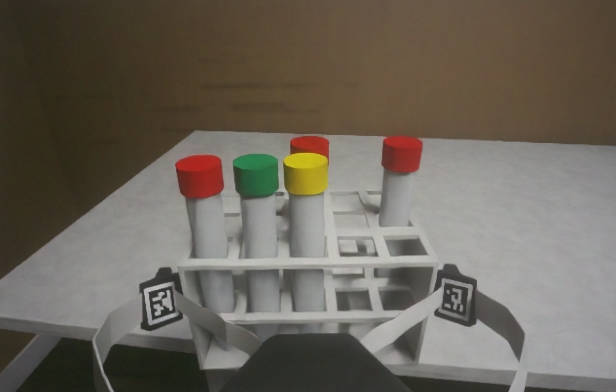

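Request:
{"name": "execute_actions", "arguments": {"actions": [{"r2":{"joints":{"lift_m":0.745,"arm_m":0.25}}}], "cameras": ["r2_wrist_camera","r2_head_camera"]}}

Scene clock: 346.40 s.
r1.base_odometry: x=-0.951 y=+3.464 heading=+2.171 (m, m, rad; r1's odometry frame)
r1.turned_by_wheels: +0.000 (rad since the last result)
r1.turned_by_imu: -0.002 (rad since the last result)
r1.base_tilt: forward=+0.3 right=-0.3 (deg)
r1.lidar_m: 0.90 0.95 1.20 1.15 1.21 1.39 1.36 1.28 0.94 0.89 0.95 0.91
r1.base_status: not commanded
r1.joint_positions: lift_m=+0.280 arm_m=-0.002 wrist_yaw_rad=+3.170 wrist_pitch_rad=+0.000 wrist_roll_rad=-0.002 gripper_m=+0.057
r1.joint_status: not commanded
r1.motor_effort: lift_m=+17(17) arm_m=+0(1) wrist_yaw_rad=+1(1) wrist_pitch_rad=-7(5) wrist_roll_rad=-2(0) gripper_m=-2(2) wheel_0=+2(2) wheel_1=+1(1) wheel_2=+0(0) (%)
r1.hand_pose: x=-0.1224 y=+0.0791 z=+0.4579 quat_wxyz=(-0.014, +0.000, -0.001, +1.000) (m; r1's base frame)
r1.wrist_depth_mm: - - 133 1430 1430 1366 1366 / - 107 134 1430 1430 1366 1397 / - 114 135 1430 1430 1430 1366 / 138 136 222 1464 1464 1397 1397 / 214 1499 1430 1430 1397 1397 1397 / 215 1430 194 1430 193 1397 1397 / 214 960 1060 - 1078 960 1042
r2.base_odometry: x=+4.613 y=+3.042 heading=+1.699 (m, m, rad; r2's odometry frame)
r2.turned_by_wheels: +0.000 (rad since the last result)
r2.turned_by_imu: +0.001 (rad since the last result)
r2.base_tilt: forward=+0.0 right=-0.2 (deg)
r2.lidar_m: 0.52 0.51 0.58 0.88 0.88 1.00 1.89 3.45 2.65 2.24 1.12 0.63
r2.base_status: not commanded
r2.joint_positions: lift_m=+0.745 arm_m=+0.249 wrist_yaw_rad=+0.400 wrist_pitch_rad=+0.453 wrist_roll_rad=-0.003 gripper_m=+0.075
r2.joint_status: all done
r2.motor_effort: lift_m=+17(17) arm_m=+6(7) wrist_yaw_rad=-1(1) wrist_pitch_rad=-8(8) wrist_roll_rad=+0(0) gripper_m=-20(19) wheel_0=+1(1) wheel_1=+0(1) wheel_2=+1(1) (%)
r2.hand_pose: x=+0.6928 y=+0.0205 z=+0.7971 quat_wxyz=(+0.955, -0.046, +0.220, +0.194) (m; r2's base frame)
r2.wrist_depth_mm: 820 798 768 759 732 723 699 / 878 854 831 809 788 759 741 / 946 699 691 691 691 691 683 / 488 488 166 171 223 480 480 / 373 373 177 180 200 370 368 / 303 186 190 196 211 182 300 / 254 246 227 - 221 252 251
r3.base_odometry: x=+5.480 y=+2.496 heading=+0.170 (m, m, rad; r3's odometry frame)
r3.turned_by_wheels: +0.000 (rad since the last result)
r3.turned_by_imu: +0.001 (rad since the last result)
r3.base_tilt: forward=-0.7 right=+0.0 (deg)
r3.lidar_m: 1.60 1.66 1.95 1.85 1.96 1.58 1.52 1.57 2.17 2.21 2.29 1.66
r3.base_status: not commanded
r3.joint_positions: lift_m=+0.213 arm_m=-0.002 wrist_yaw_rad=+3.175 wrist_pitch_rad=+0.015 wrist_roll_rad=+0.002 gripper_m=+0.057
r3.joint_status: not commanded
r3.motor_effort: lift_m=+19(19) arm_m=+1(1) wrist_yaw_rad=+2(3) wrist_pitch_rad=-6(5) wrist_roll_rad=-2(2) gripper_m=-2(3) wheel_0=+0(0) wheel_1=-1(1) wheel_2=+1(2) (%)
r3.hand_pose: x=-0.1223 y=+0.0778 z=+0.3868 quat_wxyz=(-0.017, -0.008, +0.001, +1.000) (m; r3's base frame)
r3.wrist_depth_mm: - 140 139 1661 1618 1618 1576 / - - 138 1661 1576 1618 1576 / - 107 138 1618 1618 1661 1537 / - 121 143 1661 1618 1618 1576 / 192 1708 1756 1661 1661 1576 1576 / 211 1618 205 1537 194 1430 1430 / 209 991 946 111 991 891 991
pictures: r2_head_camera, r2_wrist_camera
Images, in order (width x height): r2_head_camera 420x560, r2_wrist_camera 616x392.

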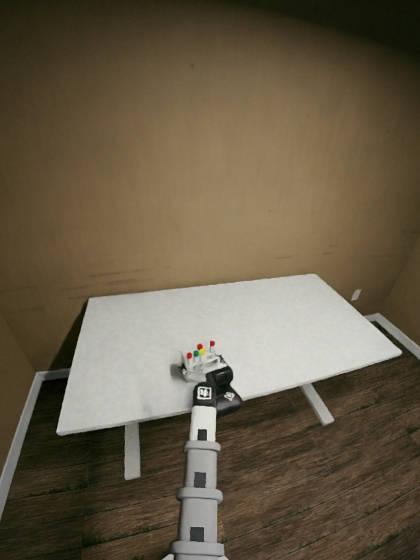

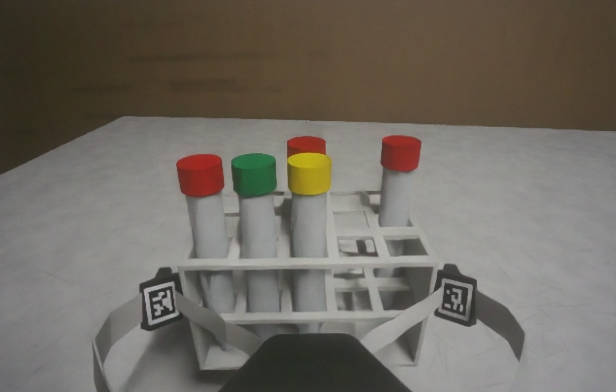

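Request:
{"name": "execute_actions", "arguments": {"actions": [{"r2":{"joints":{"lift_m":0.714},"pace":"slow"}}], "cameras": []}}

Request:
{"name": "execute_actions", "arguments": {"actions": [{"r2":{"joints":{"gripper_m":0.141}}}], "cameras": ["r2_wrist_camera"]}}

Scene clock: 349.90 s.
r1.base_odometry: x=-0.951 y=+3.464 heading=+2.171 (m, m, rad; r1's odometry frame)
r1.turned_by_wheels: +0.000 (rad since the last result)
r1.turned_by_imu: -0.001 (rad since the last result)
r1.base_tilt: forward=+0.3 right=-0.3 (deg)
r1.lidar_m: 0.91 0.97 1.19 1.16 1.22 1.36 1.36 1.26 0.94 0.89 0.93 0.92
r1.base_status: not commanded
r1.joint_positions: lift_m=+0.280 arm_m=-0.002 wrist_yaw_rad=+3.170 wrist_pitch_rad=+0.000 wrist_roll_rad=-0.002 gripper_m=+0.057
r1.joint_status: not commanded
r1.motor_effort: lift_m=+17(18) arm_m=+0(0) wrist_yaw_rad=+2(1) wrist_pitch_rad=-6(6) wrist_roll_rad=+0(0) gripper_m=-3(2) wheel_0=+2(2) wheel_1=+1(1) wheel_2=+0(0) (%)
r1.hand_pose: x=-0.1224 y=+0.0791 z=+0.4579 quat_wxyz=(-0.014, +0.000, -0.001, +1.000) (m; r1's base frame)
r1.wrist_depth_mm: - - 134 1430 1430 1366 1366 / - 107 134 1430 1397 1397 1430 / - 114 135 1464 1430 1397 1397 / 138 136 221 1464 1397 1430 1397 / 214 1499 1464 1464 1397 1464 1397 / 214 1430 193 1499 193 1397 1397 / 214 976 1042 - 1060 960 1042
r2.base_odometry: x=+4.613 y=+3.042 heading=+1.699 (m, m, rad; r2's odometry frame)
r2.turned_by_wheels: +0.000 (rad since the last result)
r2.turned_by_imu: +0.001 (rad since the last result)
r2.base_tilt: forward=+0.0 right=-0.3 (deg)
r2.lidar_m: 0.51 0.51 0.61 0.88 0.89 1.01 1.88 3.42 2.63 2.25 1.11 0.63
r2.base_status: not commanded
r2.joint_positions: lift_m=+0.714 arm_m=+0.249 wrist_yaw_rad=+0.400 wrist_pitch_rad=+0.453 wrist_roll_rad=-0.003 gripper_m=+0.075
r2.joint_status: all done
r2.motor_effort: lift_m=+17(18) arm_m=+6(6) wrist_yaw_rad=+0(1) wrist_pitch_rad=-8(7) wrist_roll_rad=+0(0) gripper_m=-15(14) wheel_0=+1(1) wheel_1=+0(1) wheel_2=+1(1) (%)
r2.hand_pose: x=+0.6928 y=+0.0205 z=+0.7661 quat_wxyz=(+0.955, -0.046, +0.220, +0.194) (m; r2's base frame)
r2.wrist_depth_mm: 820 798 768 750 732 715 707 / 878 854 831 798 788 759 750 / 609 609 597 591 591 591 585 / 421 421 164 171 223 413 413 / 324 322 176 180 200 319 317 / 260 186 190 196 211 182 257 / 219 212 211 - 212 217 220
r3.base_odometry: x=+5.480 y=+2.496 heading=+0.170 (m, m, rad; r3's odometry frame)
r3.turned_by_wheels: +0.000 (rad since the last result)
r3.turned_by_imu: +0.000 (rad since the last result)
r3.base_tilt: forward=-0.7 right=+0.0 (deg)
r3.lidar_m: 1.60 1.66 1.95 1.83 1.96 1.59 1.51 1.57 2.19 2.21 2.28 1.68
r3.base_status: not commanded
r3.joint_positions: lift_m=+0.213 arm_m=-0.002 wrist_yaw_rad=+3.175 wrist_pitch_rad=+0.015 wrist_roll_rad=+0.002 gripper_m=+0.057
r3.joint_status: not commanded
r3.motor_effort: lift_m=+19(20) arm_m=+1(0) wrist_yaw_rad=+2(0) wrist_pitch_rad=-6(5) wrist_roll_rad=-3(1) gripper_m=-2(3) wheel_0=+0(0) wheel_1=-1(2) wheel_2=+1(1) (%)
r3.hand_pose: x=-0.1223 y=+0.0778 z=+0.3868 quat_wxyz=(-0.017, -0.008, +0.001, +1.000) (m; r3's base frame)
r3.wrist_depth_mm: - 140 140 1708 1661 1576 1576 / - - 139 1661 1576 1576 1576 / - 107 139 1661 1661 1618 1537 / - 121 143 1661 1618 1618 1576 / 192 1708 1618 1708 1618 1618 1576 / 211 1576 206 1537 193 1499 1464 / 209 1025 960 111 991 878 991
pictures: none
No camera images: the call's "cameras" was empty. Leave "cameras" out to get every camera's image.

Scene clock: 351.60 s.
r1.base_odometry: x=-0.951 y=+3.464 heading=+2.171 (m, m, rad; r1's odometry frame)
r1.turned_by_wheels: +0.000 (rad since the last result)
r1.turned_by_imu: -0.001 (rad since the last result)
r1.base_tilt: forward=+0.3 right=-0.2 (deg)
r1.lidar_m: 0.87 0.96 1.21 1.16 1.23 1.38 1.37 1.28 0.94 0.88 0.94 0.93
r1.base_status: not commanded
r1.joint_positions: lift_m=+0.280 arm_m=-0.002 wrist_yaw_rad=+3.170 wrist_pitch_rad=+0.000 wrist_roll_rad=-0.002 gripper_m=+0.057
r1.joint_status: not commanded
r1.motor_effort: lift_m=+18(18) arm_m=+0(0) wrist_yaw_rad=+1(1) wrist_pitch_rad=-6(5) wrist_roll_rad=-1(1) gripper_m=-3(2) wheel_0=+2(2) wheel_1=+1(1) wheel_2=+0(0) (%)
r1.hand_pose: x=-0.1224 y=+0.0791 z=+0.4579 quat_wxyz=(-0.014, +0.000, -0.001, +1.000) (m; r1's base frame)
r1.wrist_depth_mm: - - 134 1430 1430 1397 1366 / - 107 134 1430 1430 1430 1366 / - 114 135 1464 1430 1430 1366 / 138 136 222 1430 1430 1397 1430 / 214 1464 1430 1464 1430 1397 1397 / 213 1430 193 1430 192 1366 1397 / 215 976 1060 - 1078 976 1060
r2.base_odometry: x=+4.613 y=+3.042 heading=+1.699 (m, m, rad; r2's odometry frame)
r2.turned_by_wheels: +0.000 (rad since the last result)
r2.turned_by_imu: +0.000 (rad since the last result)
r2.base_tilt: forward=+0.1 right=-0.3 (deg)
r2.lidar_m: 0.52 0.49 0.60 0.88 0.89 1.03 1.91 3.46 2.65 2.25 1.11 0.64
r2.base_status: not commanded
r2.joint_positions: lift_m=+0.714 arm_m=+0.249 wrist_yaw_rad=+0.400 wrist_pitch_rad=+0.452 wrist_roll_rad=-0.003 gripper_m=+0.141
r2.joint_status: all done
r2.motor_effort: lift_m=+17(16) arm_m=+6(6) wrist_yaw_rad=-1(2) wrist_pitch_rad=-5(8) wrist_roll_rad=+0(1) gripper_m=+2(21) wheel_0=+1(1) wheel_1=+0(0) wheel_2=+1(1) (%)
r2.hand_pose: x=+0.6929 y=+0.0205 z=+0.7663 quat_wxyz=(+0.955, -0.046, +0.219, +0.194) (m; r2's base frame)
r2.wrist_depth_mm: 831 788 778 750 732 707 707 / 891 854 809 809 788 768 741 / 615 609 603 597 591 597 597 / 424 421 182 186 373 415 415 / 324 325 198 196 216 319 320 / 262 244 215 208 224 243 259 / 220 220 220 - 220 213 221
r3.base_odometry: x=+5.480 y=+2.496 heading=+0.170 (m, m, rad; r3's odometry frame)
r3.turned_by_wheels: +0.000 (rad since the last result)
r3.turned_by_imu: +0.000 (rad since the last result)
r3.base_tilt: forward=-0.7 right=+0.0 (deg)
r3.lidar_m: 1.61 1.68 1.92 1.84 1.95 1.59 1.53 1.57 2.19 2.20 2.27 1.66
r3.base_status: not commanded
r3.joint_positions: lift_m=+0.213 arm_m=-0.002 wrist_yaw_rad=+3.175 wrist_pitch_rad=+0.015 wrist_roll_rad=+0.002 gripper_m=+0.057
r3.joint_status: not commanded
r3.motor_effort: lift_m=+20(19) arm_m=+1(1) wrist_yaw_rad=+1(2) wrist_pitch_rad=-6(6) wrist_roll_rad=-2(2) gripper_m=-3(3) wheel_0=+0(0) wheel_1=-2(1) wheel_2=+1(2) (%)
r3.hand_pose: x=-0.1223 y=+0.0778 z=+0.3868 quat_wxyz=(-0.017, -0.008, +0.001, +1.000) (m; r3's base frame)
r3.wrist_depth_mm: - 140 140 1708 1661 1618 1576 / - - 138 1708 1618 1576 1576 / - 107 138 1661 1661 1618 1576 / - 121 142 1618 1618 1618 1618 / 192 1708 1756 1661 1618 1618 1576 / 211 1537 206 1499 194 1464 1430 / 209 1025 946 111 976 904 991
pictures: r2_wrist_camera
Images, in order (width x height): r2_wrist_camera 616x392.

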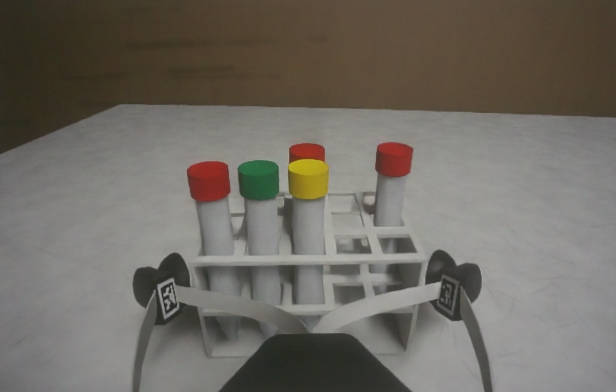

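Request:
{"name": "execute_actions", "arguments": {"actions": [{"r2":{"joints":{"lift_m":0.86}}}], "cameras": []}}

Request:
{"name": "execute_actions", "arguments": {"actions": [{"r2":{"base":{"translate_m":-0.3},"joints":{"arm_m":0.01},"pace":"fast"}}], "cameras": ["r2_wrist_camera","r2_head_camera","r2_head_left_camera","r1_head_left_camera","r1_wrist_camera"]}}

Scene clock: 358.17 s.
r1.base_odometry: x=-0.951 y=+3.464 heading=+2.171 (m, m, rad; r1's odometry frame)
r1.turned_by_wheels: +0.000 (rad since the last result)
r1.turned_by_imu: -0.002 (rad since the last result)
r1.base_tilt: forward=+0.3 right=-0.2 (deg)
r1.lidar_m: 0.92 0.95 1.20 1.15 1.22 1.40 1.35 1.26 0.93 0.90 0.93 0.90
r1.base_status: not commanded
r1.joint_positions: lift_m=+0.280 arm_m=-0.002 wrist_yaw_rad=+3.170 wrist_pitch_rad=+0.000 wrist_roll_rad=-0.002 gripper_m=+0.057
r1.joint_status: not commanded
r1.motor_effort: lift_m=+18(18) arm_m=+0(0) wrist_yaw_rad=+1(1) wrist_pitch_rad=-5(7) wrist_roll_rad=-2(0) gripper_m=-3(3) wheel_0=+2(2) wheel_1=+2(1) wheel_2=+0(0) (%)
r1.hand_pose: x=-0.1224 y=+0.0791 z=+0.4579 quat_wxyz=(-0.014, +0.000, -0.001, +1.000) (m; r1's base frame)
r1.wrist_depth_mm: - - 133 1464 1430 1397 1366 / - 107 133 1464 1397 1397 1397 / - 114 135 1464 1430 1430 1397 / 138 136 222 1430 1464 1397 1397 / 214 1499 1499 1430 1430 1397 1397 / 215 1430 194 1464 193 1430 1366 / 214 960 1078 - 1060 960 1025
r2.base_odometry: x=+4.613 y=+3.042 heading=+1.699 (m, m, rad; r2's odometry frame)
r2.turned_by_wheels: +0.000 (rad since the last result)
r2.turned_by_imu: +0.002 (rad since the last result)
r2.base_tilt: forward=+0.0 right=-0.3 (deg)
r2.lidar_m: 0.51 0.51 0.59 0.88 0.88 1.01 1.87 3.45 2.67 2.26 1.11 0.63
r2.base_status: not commanded
r2.joint_positions: lift_m=+0.860 arm_m=+0.249 wrist_yaw_rad=+0.400 wrist_pitch_rad=+0.452 wrist_roll_rad=-0.003 gripper_m=+0.141
r2.joint_status: all done
r2.motor_effort: lift_m=+21(22) arm_m=+6(6) wrist_yaw_rad=+0(1) wrist_pitch_rad=-5(5) wrist_roll_rad=+0(1) gripper_m=-1(1) wheel_0=+1(1) wheel_1=-1(0) wheel_2=+1(1) (%)
r2.hand_pose: x=+0.6929 y=+0.0205 z=+0.9119 quat_wxyz=(+0.955, -0.046, +0.219, +0.194) (m; r2's base frame)
r2.wrist_depth_mm: 820 798 778 750 741 723 699 / 891 854 842 809 788 768 750 / 960 931 891 878 831 809 798 / 1008 741 732 741 732 732 723 / 569 564 569 564 564 559 559 / 459 424 430 455 424 424 449 / 387 384 389 - 384 375 382
r3.base_odometry: x=+5.480 y=+2.496 heading=+0.170 (m, m, rad; r3's odometry frame)
r3.turned_by_wheels: +0.000 (rad since the last result)
r3.turned_by_imu: +0.001 (rad since the last result)
r3.base_tilt: forward=-0.7 right=+0.0 (deg)
r3.lidar_m: 1.59 1.65 1.95 1.82 1.95 1.57 1.52 1.57 2.18 2.20 2.28 1.66
r3.base_status: not commanded
r3.joint_positions: lift_m=+0.213 arm_m=-0.002 wrist_yaw_rad=+3.175 wrist_pitch_rad=+0.015 wrist_roll_rad=+0.002 gripper_m=+0.057
r3.joint_status: not commanded
r3.motor_effort: lift_m=+19(19) arm_m=+0(1) wrist_yaw_rad=+1(2) wrist_pitch_rad=-5(6) wrist_roll_rad=-2(1) gripper_m=-1(0) wheel_0=+0(0) wheel_1=-1(2) wheel_2=+1(1) (%)
r3.hand_pose: x=-0.1223 y=+0.0778 z=+0.3868 quat_wxyz=(-0.017, -0.008, +0.001, +1.000) (m; r3's base frame)
r3.wrist_depth_mm: - 140 140 1661 1661 1661 1576 / - - 139 1661 1618 1576 1576 / - 107 138 1661 1618 1576 1576 / - 121 142 1618 1576 1618 1537 / 192 1661 1756 1618 1618 1618 1576 / 211 1576 206 1537 194 1499 1464 / 210 1025 960 111 1008 891 1008
pictures: none
No camera images: the call's "cameras" was empty. Leave "cameras" out to get every camera's image.

Scene clock: 360.33 s.
r1.base_odometry: x=-0.951 y=+3.464 heading=+2.171 (m, m, rad; r1's odometry frame)
r1.turned_by_wheels: +0.000 (rad since the last result)
r1.turned_by_imu: -0.001 (rad since the last result)
r1.base_tilt: forward=+0.4 right=-0.4 (deg)
r1.lidar_m: 0.90 0.97 1.21 1.16 1.23 1.40 1.36 1.28 0.94 0.88 0.94 0.90
r1.base_status: not commanded
r1.joint_positions: lift_m=+0.280 arm_m=-0.002 wrist_yaw_rad=+3.170 wrist_pitch_rad=+0.000 wrist_roll_rad=-0.002 gripper_m=+0.057
r1.joint_status: not commanded
r1.motor_effort: lift_m=+18(18) arm_m=+0(0) wrist_yaw_rad=+1(1) wrist_pitch_rad=-6(6) wrist_roll_rad=-1(0) gripper_m=-2(2) wheel_0=+2(2) wheel_1=+2(1) wheel_2=+0(0) (%)
r1.hand_pose: x=-0.1224 y=+0.0791 z=+0.4579 quat_wxyz=(-0.014, +0.000, -0.001, +1.000) (m; r1's base frame)
r1.wrist_depth_mm: - - 133 1430 1397 1366 1397 / - 107 134 1430 1430 1397 1397 / - 114 135 1430 1397 1397 1366 / 138 136 221 1464 1464 1430 1397 / 214 1537 1499 1397 1430 1430 1397 / 215 1430 194 1464 193 1366 1397 / 215 976 1060 - 1078 960 1042
r2.base_odometry: x=+4.651 y=+2.745 heading=+1.699 (m, m, rad; r2's odometry frame)
r2.turned_by_wheels: +0.000 (rad since the last result)
r2.turned_by_imu: +0.001 (rad since the last result)
r2.base_tilt: forward=+0.0 right=-0.3 (deg)
r2.lidar_m: 0.79 0.80 0.95 0.79 0.78 0.94 1.71 3.15 2.76 2.33 2.32 0.93
r2.base_status: done
r2.joint_positions: lift_m=+0.860 arm_m=+0.011 wrist_yaw_rad=+0.400 wrist_pitch_rad=+0.452 wrist_roll_rad=-0.003 gripper_m=+0.141
r2.joint_status: all done
r2.motor_effort: lift_m=+21(22) arm_m=-5(7) wrist_yaw_rad=-1(2) wrist_pitch_rad=-4(5) wrist_roll_rad=+0(1) gripper_m=+2(0) wheel_0=+0(7) wheel_1=+1(6) wheel_2=-1(10) (%)
r2.hand_pose: x=+0.4549 y=+0.0205 z=+0.9120 quat_wxyz=(+0.955, -0.046, +0.219, +0.194) (m; r2's base frame)
r2.wrist_depth_mm: 1078 1281 1255 1229 1182 1182 1160 / 1098 1366 1336 1308 1281 1229 1205 / 1098 1464 1160 1042 1060 1060 1042 / 1138 1397 750 741 732 741 732 / 1138 1537 1708 1618 1618 627 1464 / 1138 1336 1366 1397 1336 1308 1430 / 1138 1205 1205 - 1205 1160 1205
r3.base_odometry: x=+5.480 y=+2.496 heading=+0.170 (m, m, rad; r3's odometry frame)
r3.turned_by_wheels: +0.000 (rad since the last result)
r3.turned_by_imu: +0.000 (rad since the last result)
r3.base_tilt: forward=-0.7 right=+0.0 (deg)
r3.lidar_m: 1.60 1.68 1.93 1.84 1.95 1.60 1.51 1.57 2.15 2.21 2.26 1.67
r3.base_status: not commanded
r3.joint_positions: lift_m=+0.213 arm_m=-0.002 wrist_yaw_rad=+3.175 wrist_pitch_rad=+0.015 wrist_roll_rad=+0.002 gripper_m=+0.057
r3.joint_status: not commanded
r3.motor_effort: lift_m=+19(19) arm_m=+1(1) wrist_yaw_rad=+0(3) wrist_pitch_rad=-5(6) wrist_roll_rad=-1(1) gripper_m=-6(6) wheel_0=+0(0) wheel_1=-1(2) wheel_2=+1(1) (%)
r3.hand_pose: x=-0.1223 y=+0.0778 z=+0.3868 quat_wxyz=(-0.017, -0.008, +0.001, +1.000) (m; r3's base frame)
r3.wrist_depth_mm: - 140 140 1661 1618 1576 1576 / - - 139 1708 1618 1618 1576 / - 107 138 1661 1661 1618 1618 / - 121 143 1661 1661 1661 1576 / 191 1708 1708 1661 1576 1618 1618 / 211 1576 205 1537 194 1464 1430 / 209 1008 946 111 976 904 991
pictures: r1_head_left_camera, r1_wrist_camera, r2_head_camera, r2_head_left_camera, r2_wrist_camera
Images, in order (width x height): r1_head_left_camera 420x672, r1_wrist_camera 616x392, r2_head_camera 420x560, r2_head_left_camera 420x672, r2_wrist_camera 616x392.

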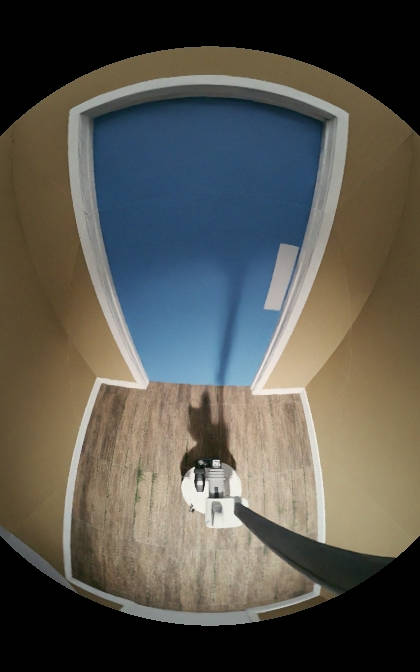

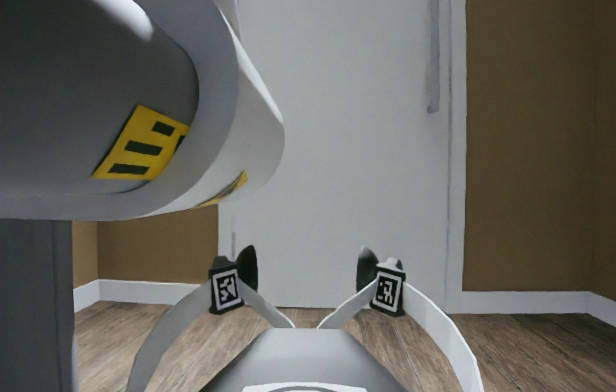

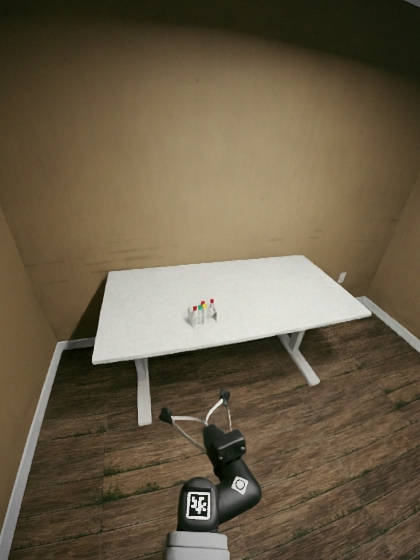

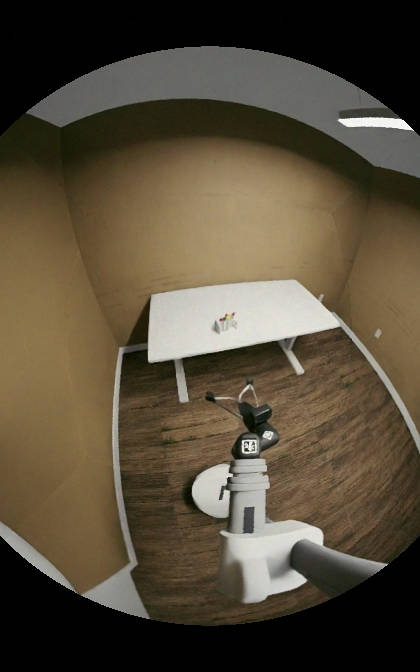

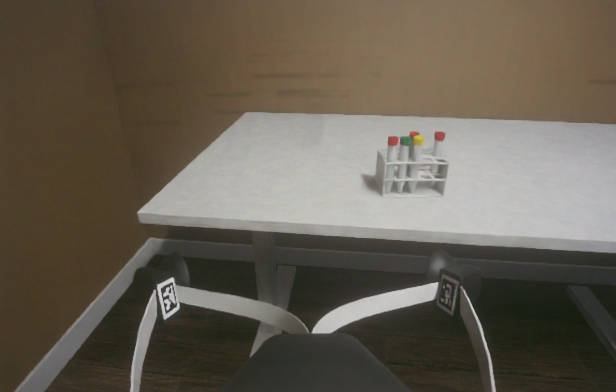

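Request:
{"name": "zoom_image", "arguments": {"camera": "r2_wrist_camera", "region": [360, 120, 470, 205]}}

Region (360, 120, 470, 205) of r2_wrist_camera's 616x392 image, scaled by 4.582; it fills the top 389 rows of this view, and the rest is white.

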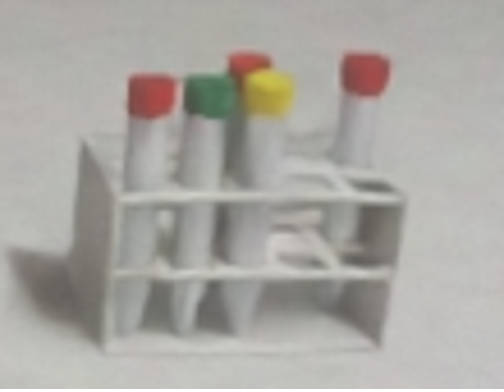

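All tubes are seated and both doors are shut.

Request:
{"name": "finished_scene", "arguments": {"scene": 1}}

The scene is finished: the task was done.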